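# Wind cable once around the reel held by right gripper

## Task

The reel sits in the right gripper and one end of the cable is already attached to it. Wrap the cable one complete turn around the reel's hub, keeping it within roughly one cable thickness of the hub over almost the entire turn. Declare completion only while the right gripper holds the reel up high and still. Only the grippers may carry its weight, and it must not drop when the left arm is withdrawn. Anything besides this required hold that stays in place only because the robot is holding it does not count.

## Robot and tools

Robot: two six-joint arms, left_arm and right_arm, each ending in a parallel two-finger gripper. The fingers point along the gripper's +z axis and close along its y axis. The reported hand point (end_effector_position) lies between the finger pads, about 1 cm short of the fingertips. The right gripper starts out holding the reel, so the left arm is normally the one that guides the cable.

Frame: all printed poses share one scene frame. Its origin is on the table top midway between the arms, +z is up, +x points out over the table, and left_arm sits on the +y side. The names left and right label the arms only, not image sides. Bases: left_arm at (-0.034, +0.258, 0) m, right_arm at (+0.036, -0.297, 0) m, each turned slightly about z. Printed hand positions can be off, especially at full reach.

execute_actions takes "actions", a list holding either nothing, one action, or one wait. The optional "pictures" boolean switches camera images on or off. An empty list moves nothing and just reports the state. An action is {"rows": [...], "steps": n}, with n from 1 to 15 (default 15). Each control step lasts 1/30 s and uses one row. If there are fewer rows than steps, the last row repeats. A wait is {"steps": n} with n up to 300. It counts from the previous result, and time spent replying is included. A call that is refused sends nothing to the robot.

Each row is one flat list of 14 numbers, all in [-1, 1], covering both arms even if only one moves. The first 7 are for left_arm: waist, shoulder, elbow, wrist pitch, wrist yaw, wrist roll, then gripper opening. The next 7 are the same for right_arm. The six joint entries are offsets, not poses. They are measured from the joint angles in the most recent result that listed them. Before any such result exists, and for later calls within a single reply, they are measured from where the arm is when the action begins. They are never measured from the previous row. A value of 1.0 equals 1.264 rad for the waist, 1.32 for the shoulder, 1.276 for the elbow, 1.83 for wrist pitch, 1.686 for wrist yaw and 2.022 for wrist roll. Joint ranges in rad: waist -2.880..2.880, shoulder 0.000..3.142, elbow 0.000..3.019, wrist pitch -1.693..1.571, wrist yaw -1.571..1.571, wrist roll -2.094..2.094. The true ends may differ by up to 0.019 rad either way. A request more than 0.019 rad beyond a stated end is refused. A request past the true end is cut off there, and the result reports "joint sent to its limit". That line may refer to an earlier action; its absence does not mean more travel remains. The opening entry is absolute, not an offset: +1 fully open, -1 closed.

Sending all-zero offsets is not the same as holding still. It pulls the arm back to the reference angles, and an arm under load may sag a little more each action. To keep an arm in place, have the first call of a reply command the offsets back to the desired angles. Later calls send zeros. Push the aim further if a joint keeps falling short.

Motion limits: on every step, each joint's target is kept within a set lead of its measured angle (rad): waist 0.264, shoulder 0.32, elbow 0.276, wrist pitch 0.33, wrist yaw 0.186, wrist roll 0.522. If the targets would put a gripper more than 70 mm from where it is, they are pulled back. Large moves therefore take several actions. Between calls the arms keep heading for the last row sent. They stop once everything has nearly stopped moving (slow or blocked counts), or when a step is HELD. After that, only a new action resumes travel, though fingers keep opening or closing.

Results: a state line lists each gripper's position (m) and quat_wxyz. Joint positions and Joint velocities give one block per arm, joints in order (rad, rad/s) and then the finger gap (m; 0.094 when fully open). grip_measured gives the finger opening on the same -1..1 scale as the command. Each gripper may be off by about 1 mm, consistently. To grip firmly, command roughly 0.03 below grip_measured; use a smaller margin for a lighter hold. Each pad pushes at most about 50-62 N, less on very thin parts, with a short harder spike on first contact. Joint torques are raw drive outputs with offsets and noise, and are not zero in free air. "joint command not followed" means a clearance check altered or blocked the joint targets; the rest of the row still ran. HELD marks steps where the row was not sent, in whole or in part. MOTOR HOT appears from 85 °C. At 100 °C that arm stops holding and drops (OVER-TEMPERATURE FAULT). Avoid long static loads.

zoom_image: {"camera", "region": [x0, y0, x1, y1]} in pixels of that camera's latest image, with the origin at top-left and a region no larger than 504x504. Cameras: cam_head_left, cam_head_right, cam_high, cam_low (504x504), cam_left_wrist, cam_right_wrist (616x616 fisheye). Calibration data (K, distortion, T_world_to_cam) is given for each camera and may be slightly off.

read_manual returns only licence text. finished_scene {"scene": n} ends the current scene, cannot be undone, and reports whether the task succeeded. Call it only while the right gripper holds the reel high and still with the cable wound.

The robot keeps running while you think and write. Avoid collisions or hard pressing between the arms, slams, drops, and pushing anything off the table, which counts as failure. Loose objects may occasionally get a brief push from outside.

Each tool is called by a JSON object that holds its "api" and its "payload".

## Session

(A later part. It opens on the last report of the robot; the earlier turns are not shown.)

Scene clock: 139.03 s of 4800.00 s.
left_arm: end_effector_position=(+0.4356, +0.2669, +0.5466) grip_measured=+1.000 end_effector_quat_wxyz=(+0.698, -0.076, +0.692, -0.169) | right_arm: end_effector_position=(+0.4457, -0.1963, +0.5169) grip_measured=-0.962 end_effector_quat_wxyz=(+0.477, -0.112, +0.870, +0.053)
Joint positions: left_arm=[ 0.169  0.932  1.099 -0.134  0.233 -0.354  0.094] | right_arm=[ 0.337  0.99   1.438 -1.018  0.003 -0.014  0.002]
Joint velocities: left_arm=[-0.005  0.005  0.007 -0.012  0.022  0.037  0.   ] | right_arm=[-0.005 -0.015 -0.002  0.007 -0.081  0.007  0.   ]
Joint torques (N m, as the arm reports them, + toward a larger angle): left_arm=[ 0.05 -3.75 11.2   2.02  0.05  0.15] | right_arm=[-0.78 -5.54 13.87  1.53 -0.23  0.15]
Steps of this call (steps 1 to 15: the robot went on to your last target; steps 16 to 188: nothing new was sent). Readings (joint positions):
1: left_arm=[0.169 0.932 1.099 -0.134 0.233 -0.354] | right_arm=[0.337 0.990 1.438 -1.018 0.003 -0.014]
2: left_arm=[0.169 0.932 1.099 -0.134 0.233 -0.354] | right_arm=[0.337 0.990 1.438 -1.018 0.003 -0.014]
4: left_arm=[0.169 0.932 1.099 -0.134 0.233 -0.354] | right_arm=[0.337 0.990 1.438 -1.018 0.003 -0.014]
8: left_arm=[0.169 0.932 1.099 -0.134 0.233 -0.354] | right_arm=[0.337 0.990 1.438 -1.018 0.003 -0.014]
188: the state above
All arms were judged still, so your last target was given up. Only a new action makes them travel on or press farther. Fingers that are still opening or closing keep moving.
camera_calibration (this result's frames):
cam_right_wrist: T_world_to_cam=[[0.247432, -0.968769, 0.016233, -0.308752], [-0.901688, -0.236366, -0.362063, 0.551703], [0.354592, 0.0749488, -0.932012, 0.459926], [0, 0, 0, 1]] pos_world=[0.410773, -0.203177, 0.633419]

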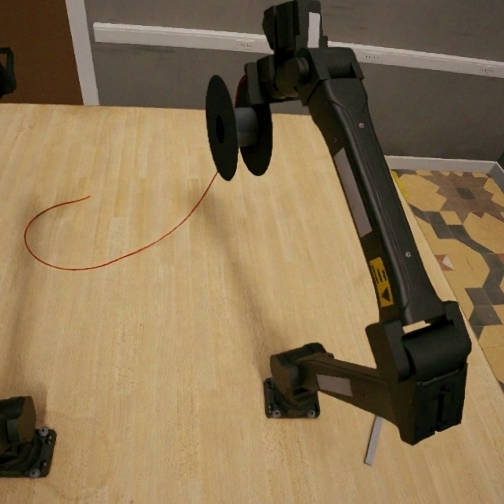

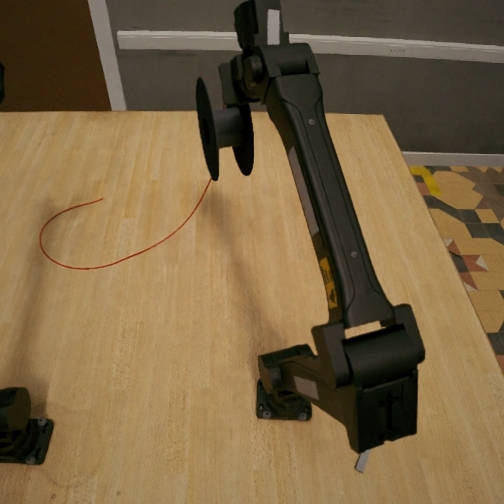

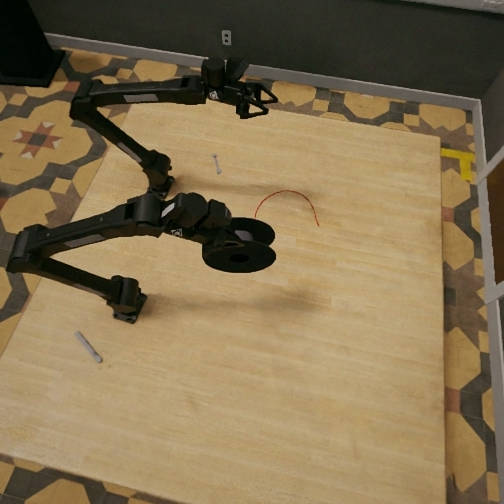

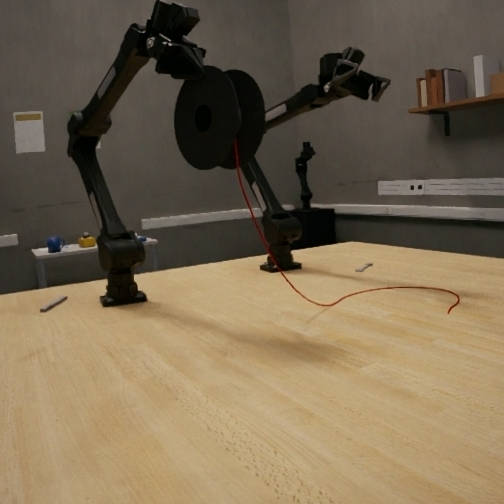

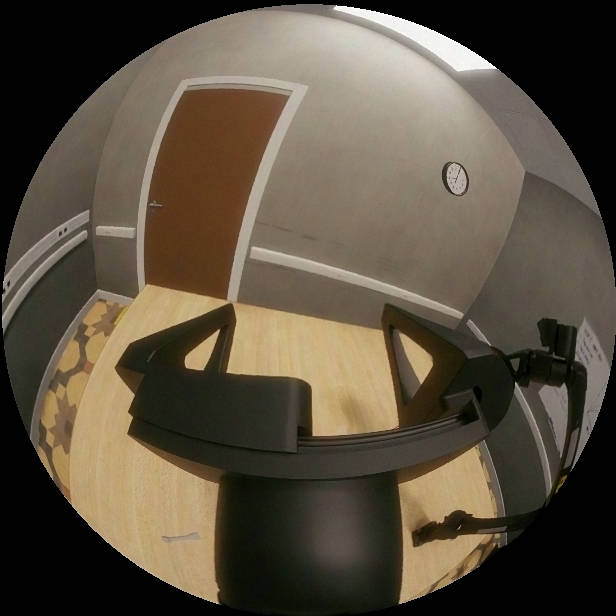

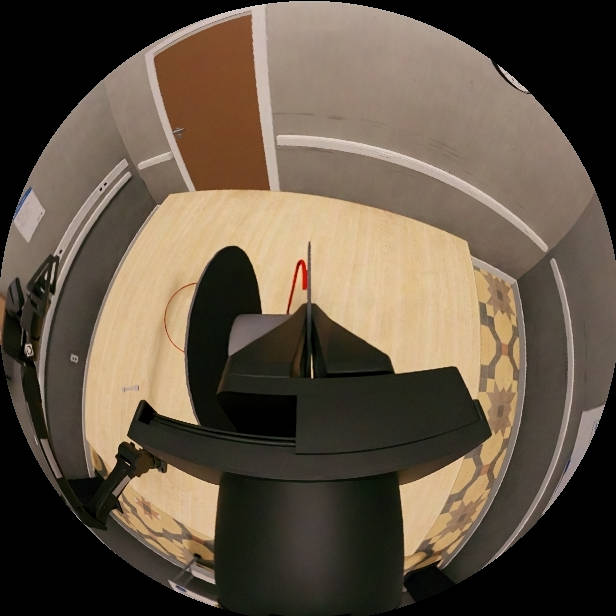

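{"api": "execute_actions", "payload": {"actions": [{"rows": [[0,0,0,0,0,0,1,0,0,0.008,0.015,0,0.004,-1],[0,0,0,0,0,0,1,0,0,0.008,0.032,0,0.007,-1],[0,0,0,0,0,0,1,0,0,0.008,0.05,0,0.007,-1],[0,0,0,0,0,0,1,0,0,0.008,0.07,0,0.007,-1],[0,0,0,0,0,0,1,0,0,0.008,0.09,0,0.007,-1],[0,0,0,0,0,0,1,0,0,0.008,0.11,0,0.007,-1],[0,0,0,0,0,0,1,0,0,0.008,0.13,0,0.007,-1],[0,0,0,0,0,0,1,0,0,0.008,0.15,0,0.007,-1],[0,0,0,0,0,0,1,0,0,0.008,0.17,0,0.007,-1],[0,0,0,0,0,0,1,0,0,0.008,0.19,0,0.007,-1],[0,0,0,0,0,0,1,0,0,0.008,0.21,0,0.007,-1],[0,0,0,0,0,0,1,0,0,0.008,0.23,0,0.007,-1],[0,0,0,0,0,0,1,0,0,0.008,0.248,0,0.007,-1],[0,0,0,0,0,0,1,0,0,0.008,0.263,0,0.007,-1],[0,0,0,0,0,0,1,0,0,0.008,0.273,0,0.007,-1]], "steps": 15}]}}

{"api": "execute_actions", "payload": {"actions": [{"steps": 30}]}}

Scene clock: 196.50 s of 4800.00 s.
left_arm: end_effector_position=(+0.4356, +0.2669, +0.5466) grip_measured=+1.000 end_effector_quat_wxyz=(+0.698, -0.076, +0.692, -0.169) | right_arm: end_effector_position=(+0.4820, -0.1873, +0.6039) grip_measured=-0.962 end_effector_quat_wxyz=(+0.640, -0.097, +0.759, +0.072)
Joint positions: left_arm=[ 0.169  0.932  1.099 -0.134  0.233 -0.354  0.094] | right_arm=[ 0.337  0.991  1.427 -0.609  0.003 -0.014  0.002]
Joint velocities: left_arm=[-0.005  0.005 -0.007 -0.022 -0.051 -0.007  0.   ] | right_arm=[-0.005 -0.015  0.017  0.808  0.007 -0.022  0.   ]
Joint torques (N m, as the arm reports them, + toward a larger angle): left_arm=[ 0.21 -3.67 11.21  2.05  0.04  0.14] | right_arm=[-0.36 -6.39 13.36  3.08 -0.15  0.1 ]
Steps of this call (steps 1 to 180: nothing new was sent; then 50.97 s passed at rest; steps 181 to 195: all 15 steps of this action). Readings (joint positions):
181: left_arm=[0.169 0.932 1.099 -0.134 0.233 -0.354] | right_arm=[0.337 0.990 1.438 -1.018 0.003 -0.014]
182: left_arm=[0.169 0.932 1.099 -0.134 0.233 -0.354] | right_arm=[0.337 0.990 1.437 -1.015 0.003 -0.014]
184: left_arm=[0.169 0.932 1.099 -0.134 0.233 -0.354] | right_arm=[0.337 0.990 1.433 -0.983 0.003 -0.014]
188: left_arm=[0.169 0.932 1.099 -0.134 0.233 -0.354] | right_arm=[0.337 0.991 1.427 -0.855 0.003 -0.014]
195: the state above
camera_calibration (this result's frames):
cam_right_wrist: T_world_to_cam=[[0.240775, -0.970419, 0.0177534, -0.308451], [-0.69459, -0.185056, -0.695197, 0.729025], [0.677918, 0.155055, -0.7186, 0.257664], [0, 0, 0, 1]] pos_world=[0.405966, -0.204368, 0.69745]

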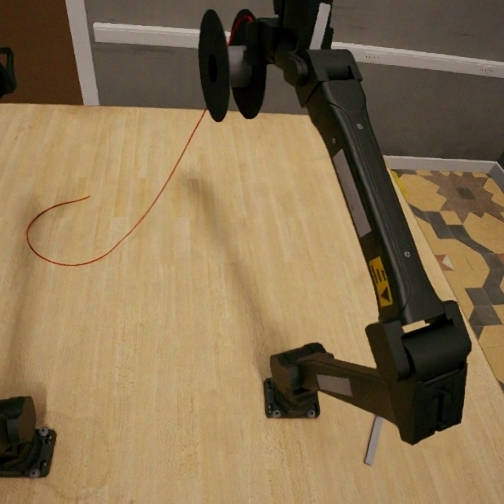

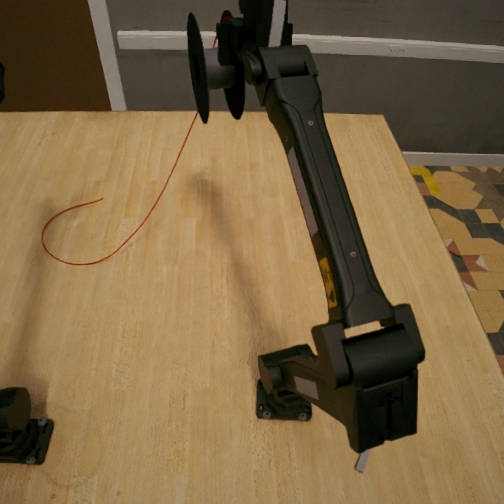

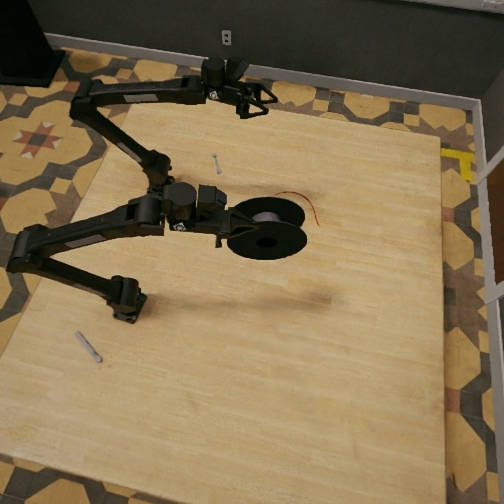

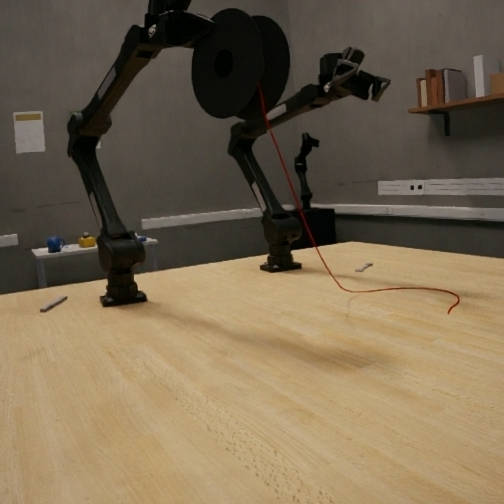

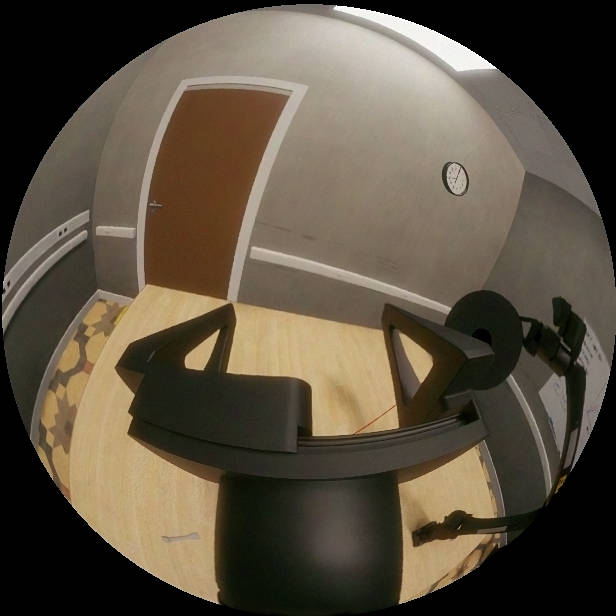

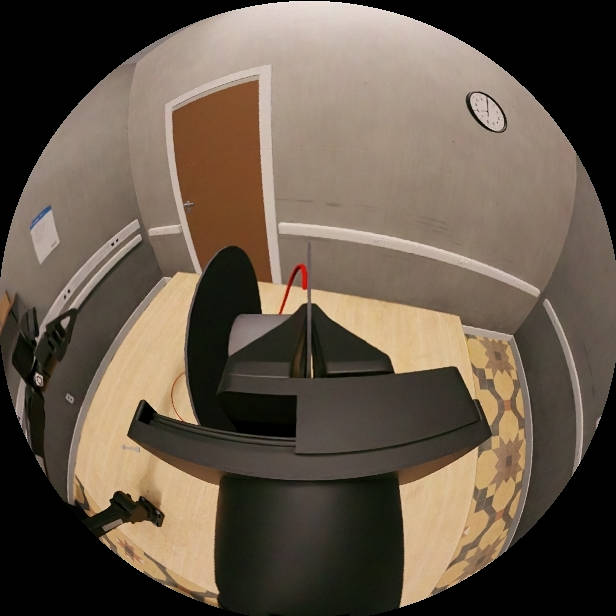

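Scene clock: 197.50 s of 4800.00 s.
left_arm: end_effector_position=(+0.4356, +0.2669, +0.5466) grip_measured=+1.000 end_effector_quat_wxyz=(+0.698, -0.076, +0.692, -0.169) | right_arm: end_effector_position=(+0.4837, -0.1869, +0.6158) grip_measured=-0.962 end_effector_quat_wxyz=(+0.658, -0.095, +0.743, +0.074)
Joint positions: left_arm=[ 0.169  0.932  1.099 -0.134  0.233 -0.354  0.094] | right_arm=[ 0.337  0.991  1.427 -0.56   0.003 -0.014  0.002]
Joint velocities: left_arm=[-0.015 -0.024 -0.022 -0.012 -0.037 -0.022  0.   ] | right_arm=[-0.005  0.005  0.002 -0.017 -0.051 -0.037 -0.   ]
Joint torques (N m, as the arm reports them, + toward a larger angle): left_arm=[ 0.04 -3.71 11.21  2.05  0.05  0.15] | right_arm=[-0.57 -5.86 13.32  3.49 -0.09  0.14]
Steps of this call (steps 1 to 30: the robot went on to your last target). Readings (joint positions):
1: left_arm=[0.169 0.932 1.099 -0.134 0.233 -0.354] | right_arm=[0.337 0.991 1.427 -0.586 0.003 -0.014]
2: left_arm=[0.169 0.932 1.099 -0.134 0.233 -0.354] | right_arm=[0.337 0.991 1.427 -0.571 0.003 -0.014]
4: left_arm=[0.169 0.932 1.099 -0.134 0.233 -0.354] | right_arm=[0.337 0.991 1.427 -0.560 0.003 -0.014]
8: left_arm=[0.169 0.932 1.099 -0.134 0.233 -0.354] | right_arm=[0.337 0.991 1.427 -0.560 0.003 -0.014]
30: the state above
All arms were judged still, so your last target was given up. Only a new action makes them travel on or press farther. Fingers that are still opening or closing keep moving.
camera_calibration (this result's frames):
cam_right_wrist: T_world_to_cam=[[0.239883, -0.970646, 0.01737, -0.308039], [-0.660626, -0.176324, -0.729715, 0.745087], [0.711358, 0.163571, -0.683531, 0.228839], [0, 0, 0, 1]] pos_world=[0.403331, -0.205052, 0.70547]

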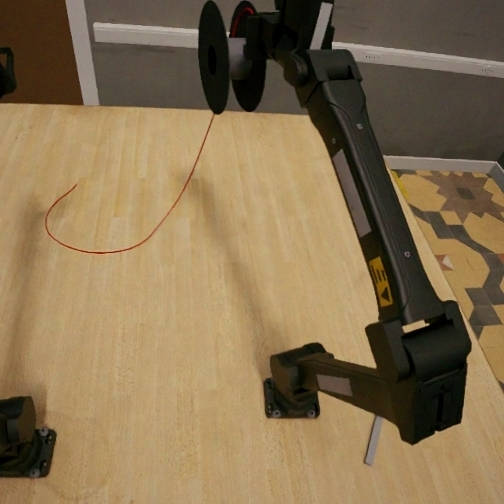

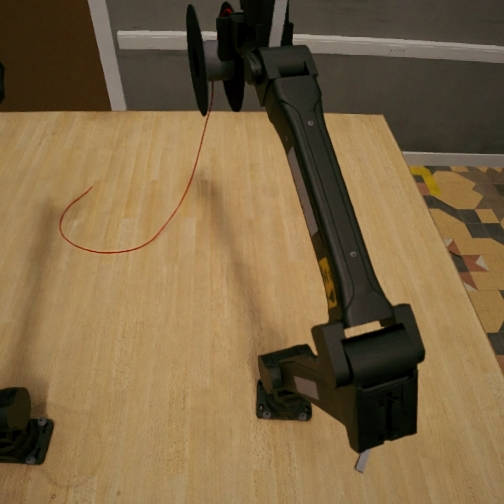

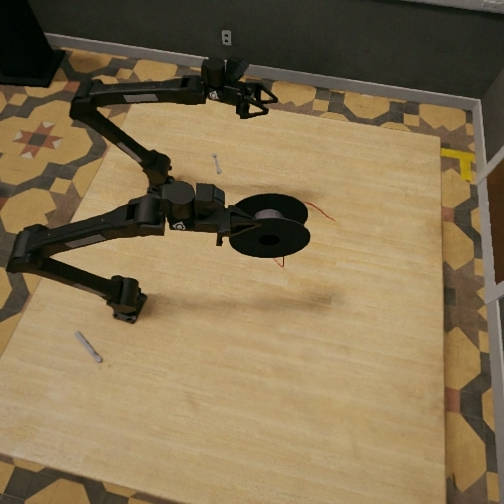

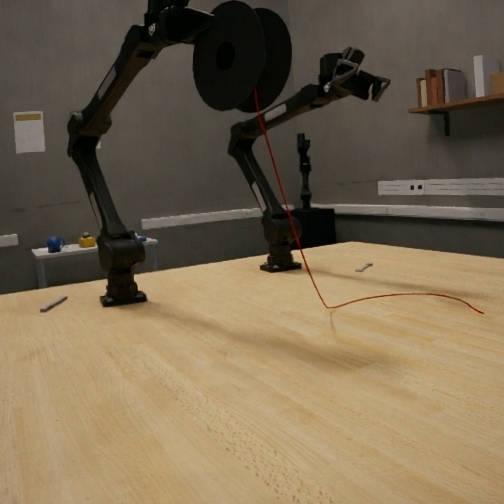

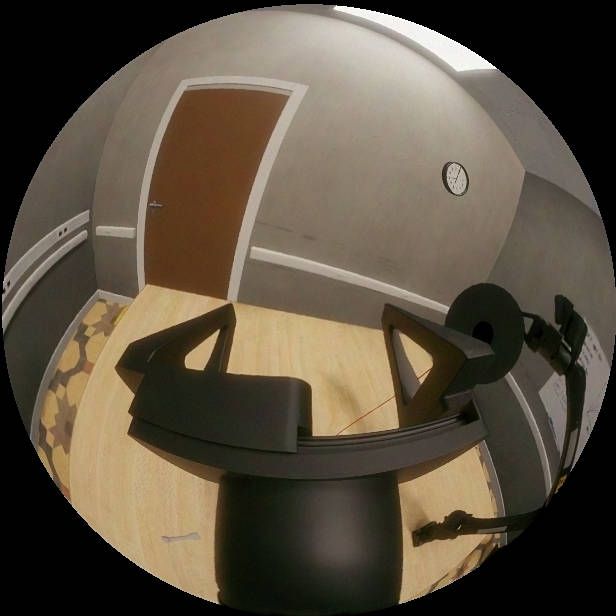

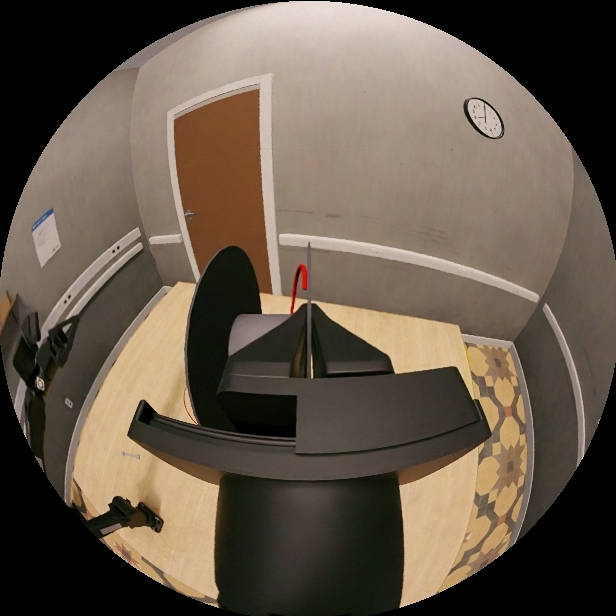

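{"api": "execute_actions", "payload": {"actions": [{"rows": [[0,0.02,-0.01,0.02,0.025,0.006,1,0,-0.005,-0.01,0.006,0,0.007,-1],[0,0.05,-0.02,0.05,0.06,0.015,1,0,-0.011,-0.025,0.013,0,0.007,-1],[0,0.09,-0.04,0.09,0.11,0.028,1,0,-0.018,-0.042,0.021,0,0.007,-1],[0,0.13,-0.057,0.13,0.16,0.04,1,0,-0.026,-0.06,0.03,0,0.007,-1],[-0.003,0.17,-0.074,0.17,0.21,0.053,1,0,-0.034,-0.078,0.039,0,0.007,-1],[-0.004,0.21,-0.092,0.21,0.26,0.065,1,0,-0.042,-0.096,0.048,0,0.007,-1],[-0.005,0.25,-0.109,0.25,0.31,0.078,1,0,-0.05,-0.114,0.057,0,0.007,-1],[-0.006,0.29,-0.126,0.29,0.36,0.09,1,0,-0.058,-0.132,0.066,0,0.007,-1],[-0.007,0.33,-0.144,0.33,0.41,0.102,1,0,-0.066,-0.15,0.075,0,0.007,-1],[-0.008,0.37,-0.161,0.37,0.46,0.115,1,0,-0.074,-0.168,0.084,0,0.007,-1],[-0.009,0.41,-0.179,0.41,0.51,0.127,1,0,-0.082,-0.186,0.093,0,0.007,-1],[-0.01,0.45,-0.196,0.45,0.56,0.14,1,0,-0.089,-0.202,0.101,0,0.007,-1],[-0.011,0.49,-0.214,0.49,0.61,0.152,1,0,-0.095,-0.216,0.108,0,0.007,-1],[-0.012,0.53,-0.231,0.53,0.66,0.165,1,0,-0.1,-0.226,0.113,0,0.007,-1],[-0.013,0.564,-0.246,0.561,0.7,0.175,1,0,-0.102,-0.232,0.116,0,0.007,-1]], "steps": 15}]}}

{"api": "execute_actions", "payload": {"actions": [{"steps": 45}]}}

Scene clock: 318.00 s of 4800.00 s.
left_arm: end_effector_position=(+0.5098, +0.1809, +0.3679) grip_measured=+1.000 end_effector_quat_wxyz=(+0.617, +0.194, +0.682, -0.340) | right_arm: end_effector_position=(+0.4826, -0.1872, +0.4986) grip_measured=-0.962 end_effector_quat_wxyz=(+0.625, -0.099, +0.771, +0.071)
Joint positions: left_arm=[ 0.169  1.328  0.94   0.379  0.885 -0.22   0.094] | right_arm=[ 0.337  0.917  1.122 -0.415  0.003 -0.014  0.002]
Joint velocities: left_arm=[ 0.005  1.118 -0.515  0.989  0.784  0.359  0.   ] | right_arm=[-0.005 -0.239 -0.403  0.217  0.051  0.037  0.   ]
Joint torques (N m, as the arm reports them, + toward a larger angle): left_arm=[-0.85 -8.66  9.38  2.38  0.09  0.23] | right_arm=[-0.32 -9.45 15.56  3.8  -0.14  0.06]
Steps of this call (steps 1 to 220: nothing new was sent; then 112.67 s passed at rest; steps 221 to 235: all 15 steps of this action). Readings (joint positions):
221: left_arm=[0.169 0.933 1.099 -0.133 0.252 -0.354] | right_arm=[0.337 0.991 1.424 -0.560 0.003 -0.014]
222: left_arm=[0.169 0.936 1.096 -0.117 0.294 -0.352] | right_arm=[0.337 0.989 1.418 -0.560 0.003 -0.014]
224: left_arm=[0.169 0.962 1.083 -0.033 0.423 -0.336] | right_arm=[0.337 0.983 1.387 -0.551 0.003 -0.014]
228: left_arm=[0.169 1.071 1.048 0.130 0.627 -0.301] | right_arm=[0.337 0.964 1.284 -0.507 0.003 -0.014]
235: the state above
camera_calibration (this result's frames):
cam_left_wrist: T_world_to_cam=[[-0.68088, -0.695636, 0.229116, 0.387968], [-0.544697, 0.271843, -0.793352, 0.526162], [0.4896, -0.664976, -0.564002, 0.202118], [0, 0, 0, 1]] pos_world=[0.451801, 0.261255, 0.442537]
cam_right_wrist: T_world_to_cam=[[0.241356, -0.970281, 0.0173546, -0.306639], [-0.719892, -0.191007, -0.667287, 0.653503], [0.650771, 0.14856, -0.744599, 0.206481], [0, 0, 0, 1]] pos_world=[0.410089, -0.203377, 0.595141]

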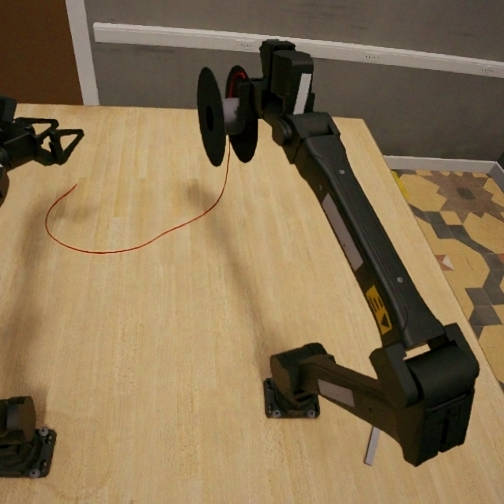

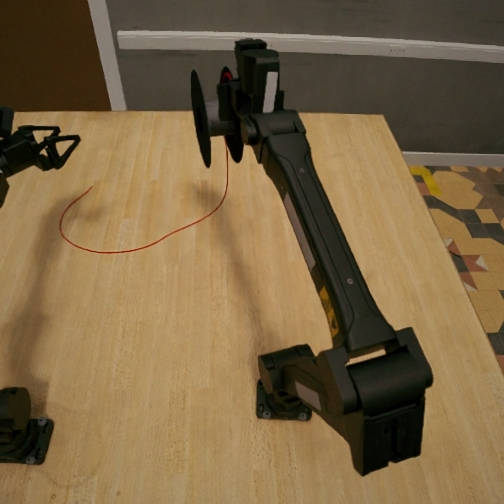

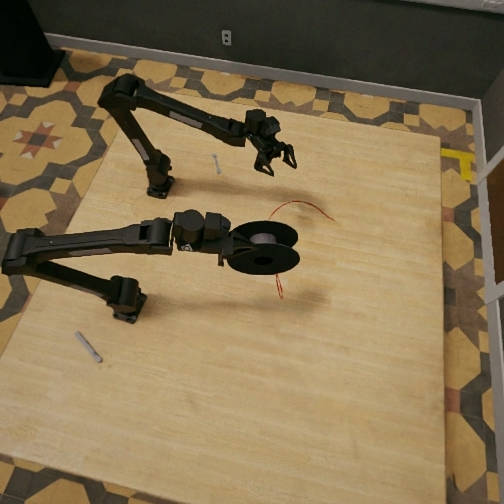

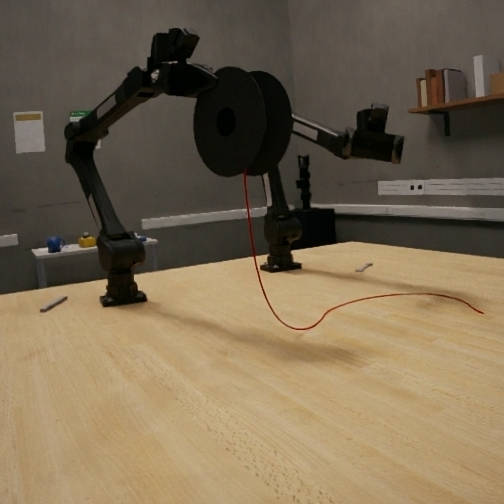

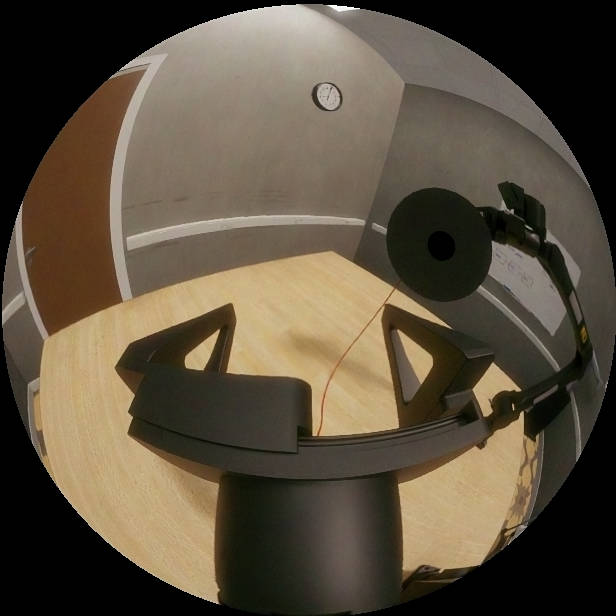

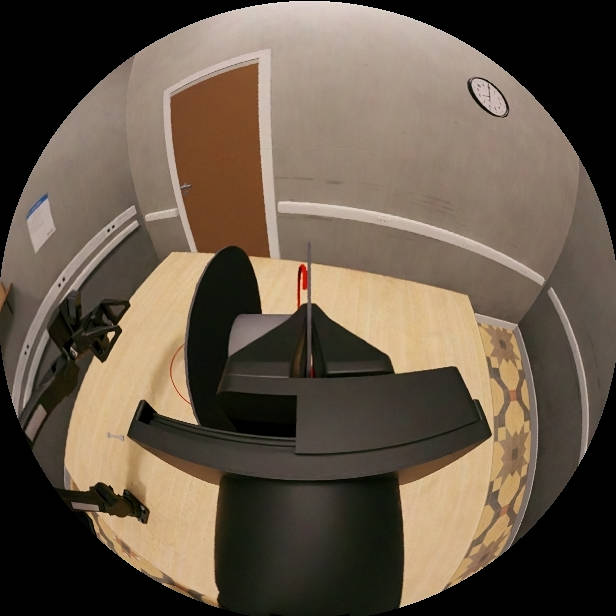

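Scene clock: 319.50 s of 4800.00 s.
left_arm: end_effector_position=(+0.4450, +0.1345, +0.1897) grip_measured=+1.000 end_effector_quat_wxyz=(+0.544, +0.416, +0.575, -0.447) | right_arm: end_effector_position=(+0.4723, -0.1897, +0.5080) grip_measured=-0.962 end_effector_quat_wxyz=(+0.641, -0.097, +0.758, +0.072)
Joint positions: left_arm=[ 0.164  1.685  0.764  0.871  1.412 -0.013  0.094] | right_arm=[ 0.337  0.884  1.103 -0.388  0.003 -0.014  0.002]
Joint velocities: left_arm=[-0.005  0.005  0.007  0.007 -0.037  0.022  0.   ] | right_arm=[-0.005 -0.015 -0.017  0.002  0.037 -0.066 -0.001]
Joint torques (N m, as the arm reports them, + toward a larger angle): left_arm=[ -0.74 -11.91   8.82   2.33   0.17   0.25] | right_arm=[-0.44 -8.08 14.71  3.39 -0.12  0.1 ]
Steps of this call (steps 1 to 45: the robot went on to your last target). Readings (joint positions):
1: left_arm=[0.169 1.367 0.921 0.413 0.923 -0.206] | right_arm=[0.337 0.911 1.111 -0.409 0.003 -0.014]
2: left_arm=[0.169 1.408 0.903 0.450 0.964 -0.192] | right_arm=[0.337 0.905 1.105 -0.406 0.003 -0.014]
4: left_arm=[0.169 1.498 0.867 0.553 1.076 -0.158] | right_arm=[0.337 0.898 1.103 -0.400 0.003 -0.014]
8: left_arm=[0.167 1.678 0.793 0.812 1.386 -0.075] | right_arm=[0.337 0.887 1.103 -0.388 0.003 -0.014]
45: the state above
All arms were judged still, so your last target was given up. Only a new action makes them travel on or press farther. Fingers that are still opening or closing keep moving.
camera_calibration (this result's frames):
cam_left_wrist: T_world_to_cam=[[-0.963745, -0.258446, 0.0663473, 0.450391], [-0.202458, 0.546322, -0.812738, 0.17653], [0.173802, -0.796704, -0.57884, 0.263561], [0, 0, 0, 1]] pos_world=[0.423994, 0.22994, 0.26615]
cam_right_wrist: T_world_to_cam=[[0.240655, -0.970455, 0.0173784, -0.306505], [-0.692343, -0.184182, -0.697666, 0.655553], [0.680255, 0.155865, -0.716212, 0.193562], [0, 0, 0, 1]] pos_world=[0.395958, -0.206878, 0.601315]

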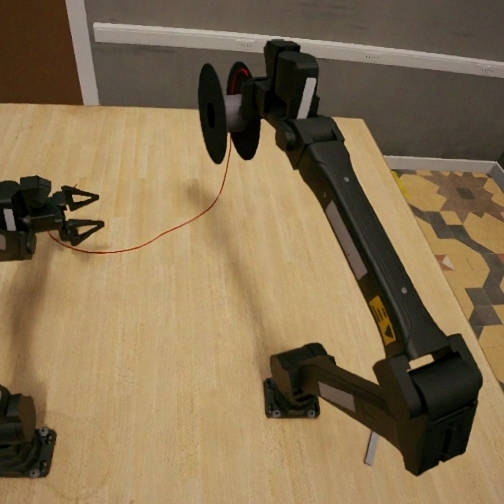

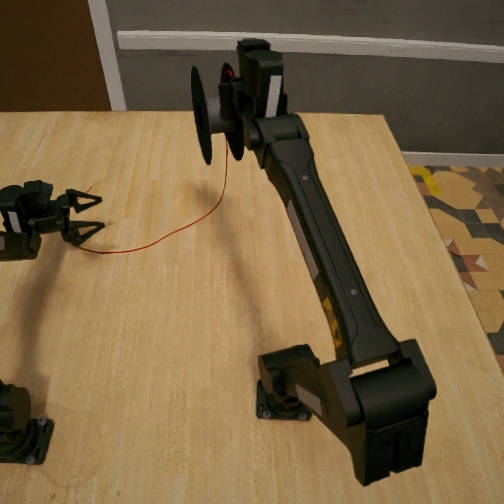

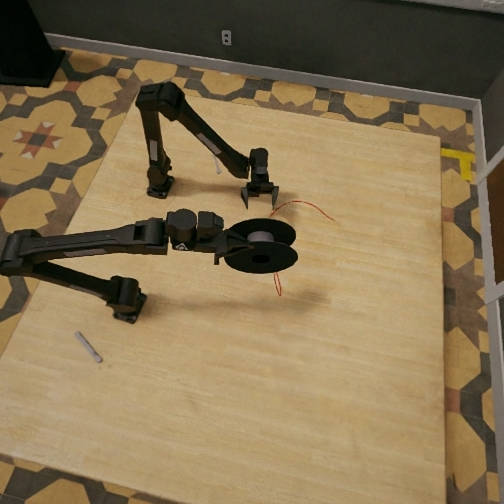

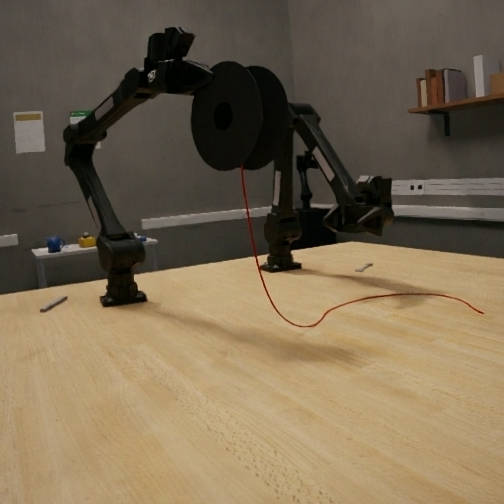

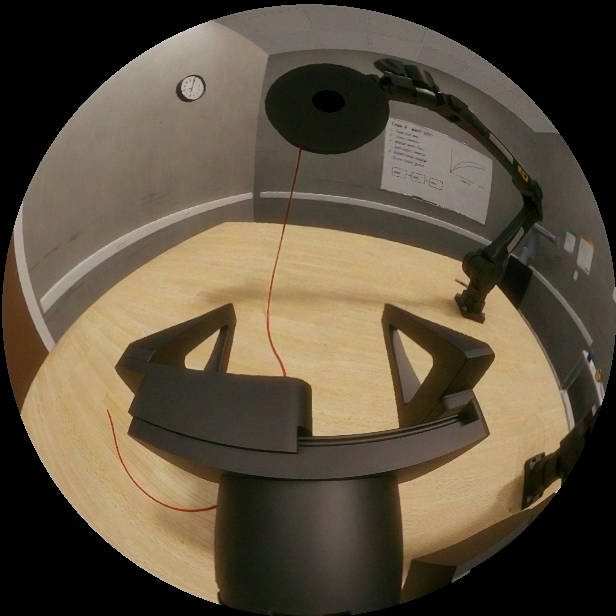

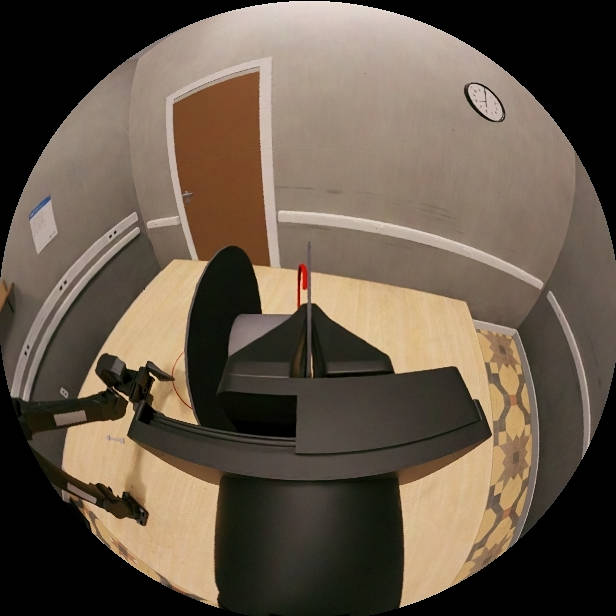

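{"api": "execute_actions", "payload": {"actions": []}}

Scene clock: 347.53 s of 4800.00 s.
left_arm: end_effector_position=(+0.4450, +0.1345, +0.1897) grip_measured=+1.000 end_effector_quat_wxyz=(+0.544, +0.416, +0.575, -0.447) | right_arm: end_effector_position=(+0.4723, -0.1897, +0.5080) grip_measured=-0.962 end_effector_quat_wxyz=(+0.641, -0.097, +0.758, +0.072)
Joint positions: left_arm=[ 0.164  1.685  0.764  0.871  1.412 -0.013  0.094] | right_arm=[ 0.337  0.884  1.103 -0.388  0.003 -0.014  0.002]
Joint velocities: left_arm=[-0.005  0.005 -0.027 -0.017 -0.095  0.022  0.   ] | right_arm=[-0.005 -0.024  0.002 -0.007  0.081 -0.022  0.001]
Joint torques (N m, as the arm reports them, + toward a larger angle): left_arm=[ -0.75 -12.1    8.69   2.31   0.17   0.26] | right_arm=[-0.45 -7.62 14.88  3.57 -0.16  0.1 ]
Steps of this call (steps 1 to 180: nothing new was sent; then 22.03 s passed at rest). Readings (joint positions):
1: left_arm=[0.164 1.685 0.764 0.871 1.412 -0.013] | right_arm=[0.337 0.884 1.103 -0.388 0.003 -0.014]
2: left_arm=[0.164 1.685 0.764 0.871 1.412 -0.013] | right_arm=[0.337 0.884 1.103 -0.388 0.003 -0.014]
4: left_arm=[0.164 1.685 0.764 0.871 1.412 -0.013] | right_arm=[0.337 0.884 1.103 -0.388 0.003 -0.014]
8: left_arm=[0.164 1.685 0.764 0.871 1.412 -0.013] | right_arm=[0.337 0.884 1.103 -0.388 0.003 -0.014]
180: the state above
camera_calibration (this result's frames):
cam_left_wrist: T_world_to_cam=[[-0.963745, -0.258446, 0.0663473, 0.450391], [-0.202458, 0.546322, -0.812738, 0.17653], [0.173802, -0.796704, -0.57884, 0.263561], [0, 0, 0, 1]] pos_world=[0.423994, 0.22994, 0.26615]
cam_right_wrist: T_world_to_cam=[[0.240655, -0.970455, 0.0173784, -0.306505], [-0.692343, -0.184182, -0.697666, 0.655553], [0.680255, 0.155865, -0.716212, 0.193562], [0, 0, 0, 1]] pos_world=[0.395958, -0.206878, 0.601315]

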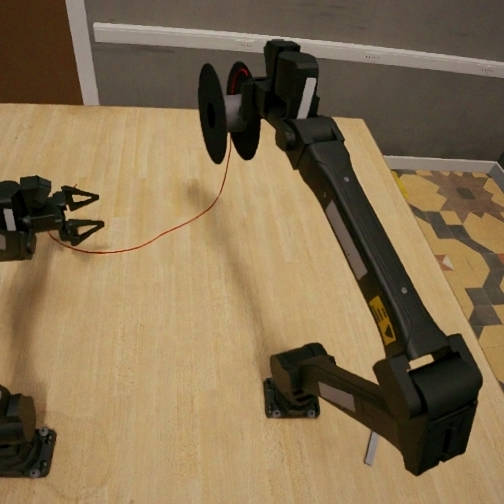

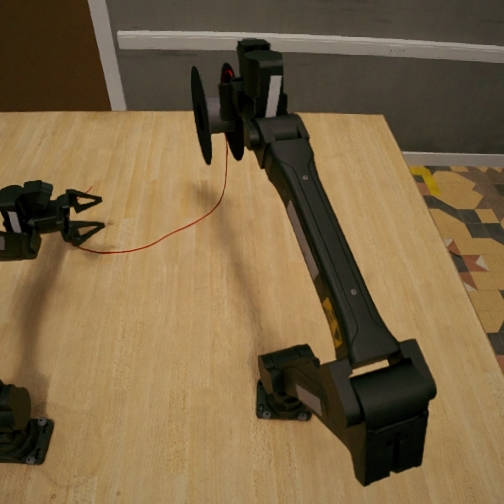

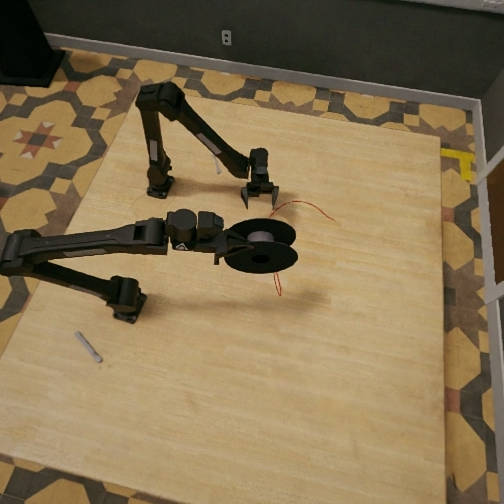

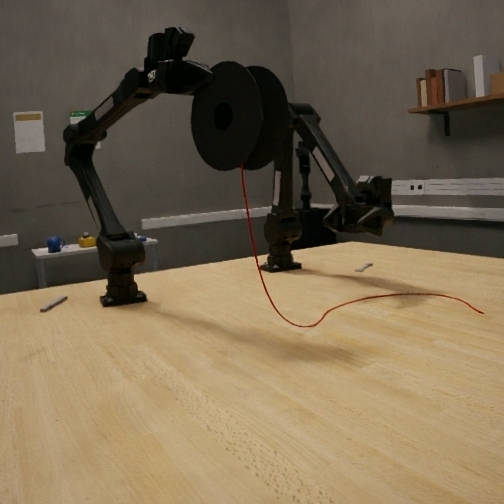

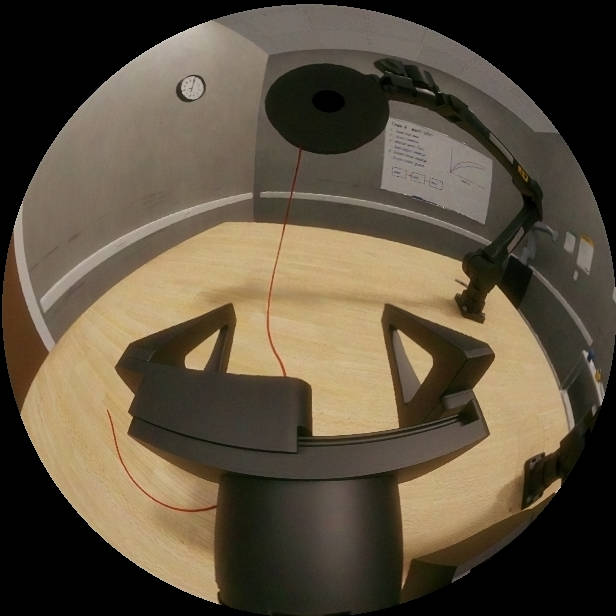

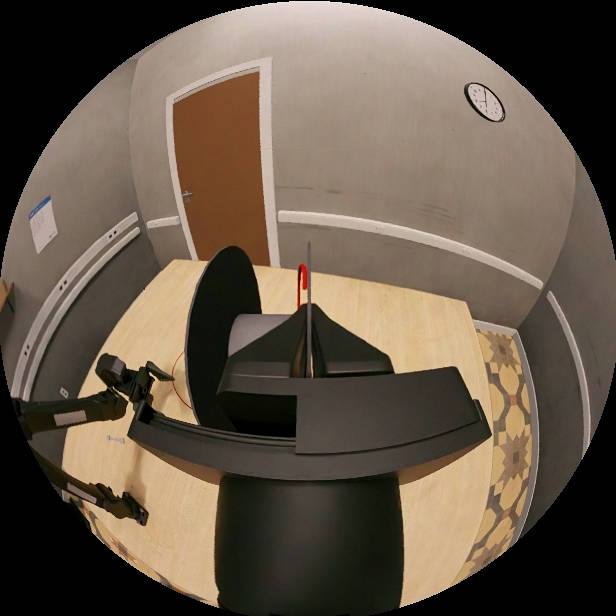

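{"api": "execute_actions", "payload": {"actions": [{"rows": [[0.5,-0.178,-0.089,0,0,0,1, 0,0,0.013,0.33,0,0,-1]], "steps": 15}]}}

Scene clock: 468.03 s of 4800.00 s.
left_arm: end_effector_position=(+0.3857, +0.4204, +0.2513) grip_measured=+1.000 end_effector_quat_wxyz=(+0.681, +0.248, +0.657, -0.206) | right_arm: end_effector_position=(+0.4661, -0.1913, +0.6259) grip_measured=-0.962 end_effector_quat_wxyz=(+0.818, -0.072, +0.563, +0.092)
Joint positions: left_arm=[ 0.821  1.458  0.669  0.871  1.411 -0.013  0.094] | right_arm=[ 0.337  0.894  1.079  0.179  0.003 -0.017  0.002]
Joint velocities: left_arm=[ 0.493 -0.005 -0.066 -0.007 -0.154 -0.022  0.   ] | right_arm=[-0.005 -0.005  0.002  0.007  0.051  0.007  0.   ]
Joint torques (N m, as the arm reports them, + toward a larger angle): left_arm=[-4.62 -8.91  6.47  1.49  0.06  0.11] | right_arm=[-0.19 -6.88 15.84  3.08 -0.17  0.  ]
Steps of this call (steps 1 to 180: nothing new was sent; then 114.00 s passed at rest; steps 181 to 195: all 15 steps of this action). Readings (joint positions):
181: left_arm=[0.172 1.678 0.758 0.871 1.411 -0.013] | right_arm=[0.337 0.884 1.095 -0.336 0.003 -0.016]
182: left_arm=[0.191 1.662 0.742 0.871 1.411 -0.013] | right_arm=[0.337 0.887 1.083 -0.246 0.003 -0.017]
184: left_arm=[0.262 1.610 0.703 0.871 1.411 -0.013] | right_arm=[0.337 0.898 1.078 -0.076 0.003 -0.017]
188: left_arm=[0.467 1.513 0.674 0.871 1.411 -0.013] | right_arm=[0.337 0.898 1.079 0.150 0.003 -0.017]
195: the state above
camera_calibration (this result's frames):
cam_left_wrist: T_world_to_cam=[[-0.603997, -0.79449, -0.0630347, 0.582128], [-0.416292, 0.381943, -0.825118, 0.213074], [0.679624, -0.472128, -0.561433, 0.201439], [0, 0, 0, 1]] pos_world=[0.303401, 0.476218, 0.3256]
cam_right_wrist: T_world_to_cam=[[0.230994, -0.97279, 0.0179314, -0.304842], [-0.251663, -0.077541, -0.964704, 0.715319], [0.939844, 0.218328, -0.262727, -0.110412], [0, 0, 0, 1]] pos_world=[0.354206, -0.216975, 0.666529]

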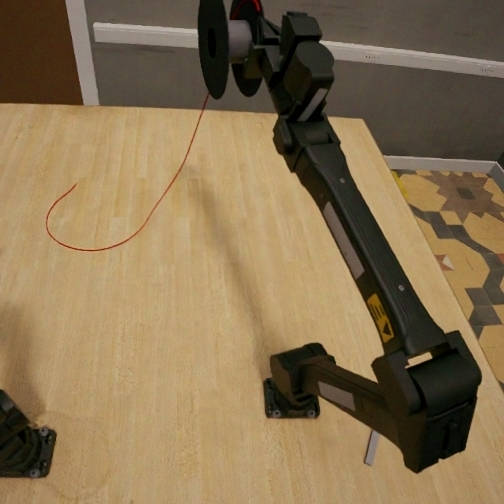

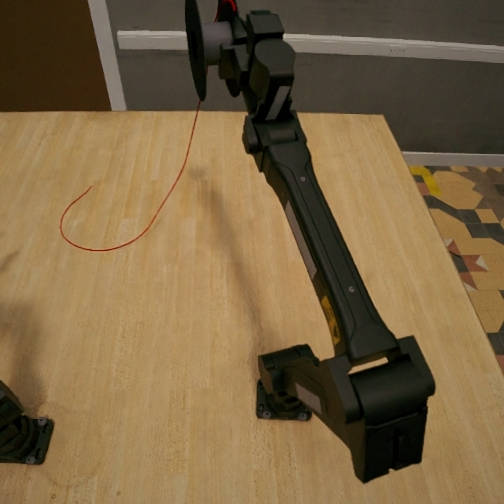

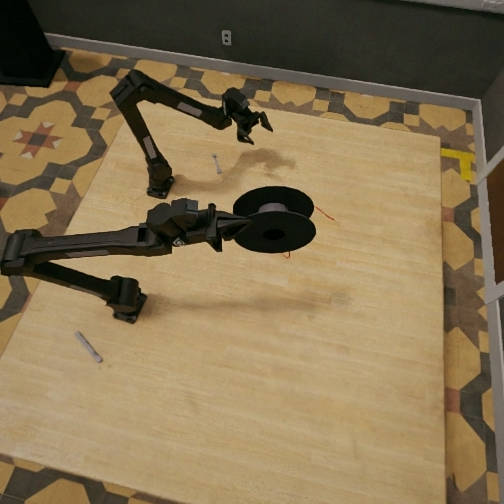

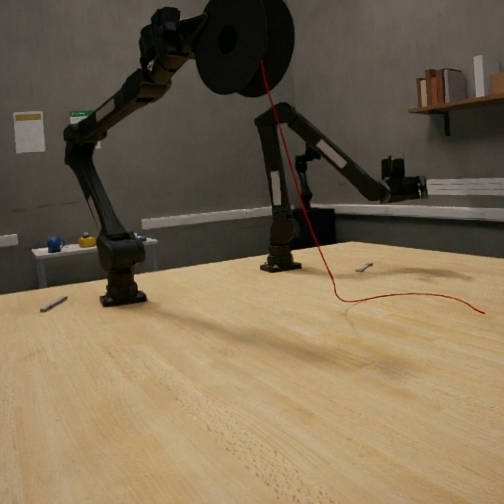

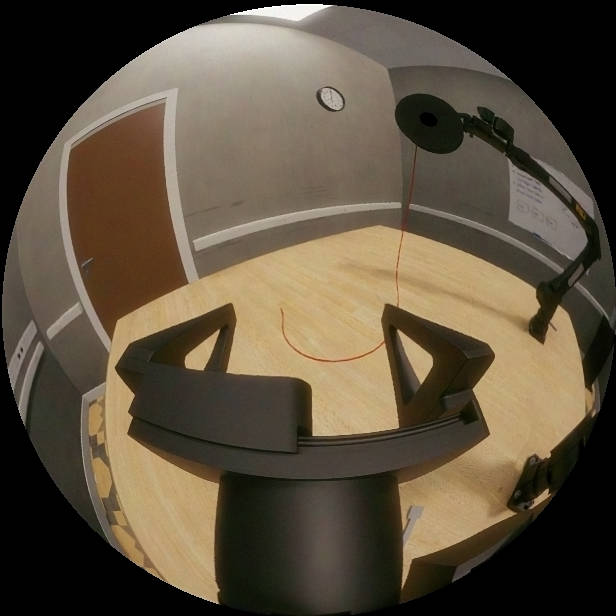

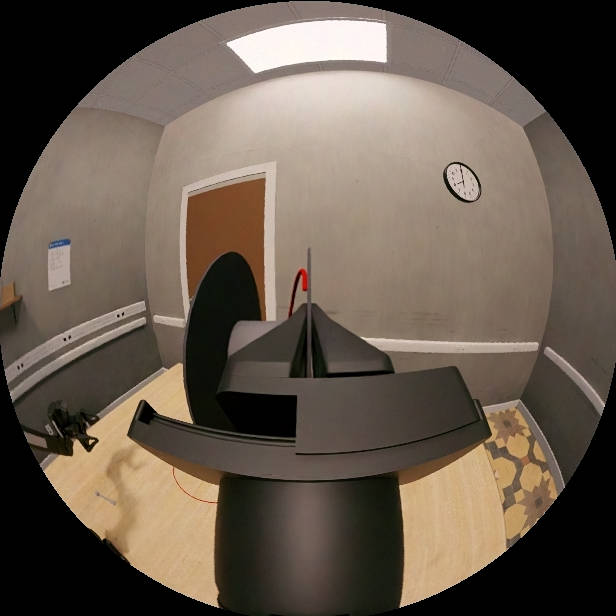

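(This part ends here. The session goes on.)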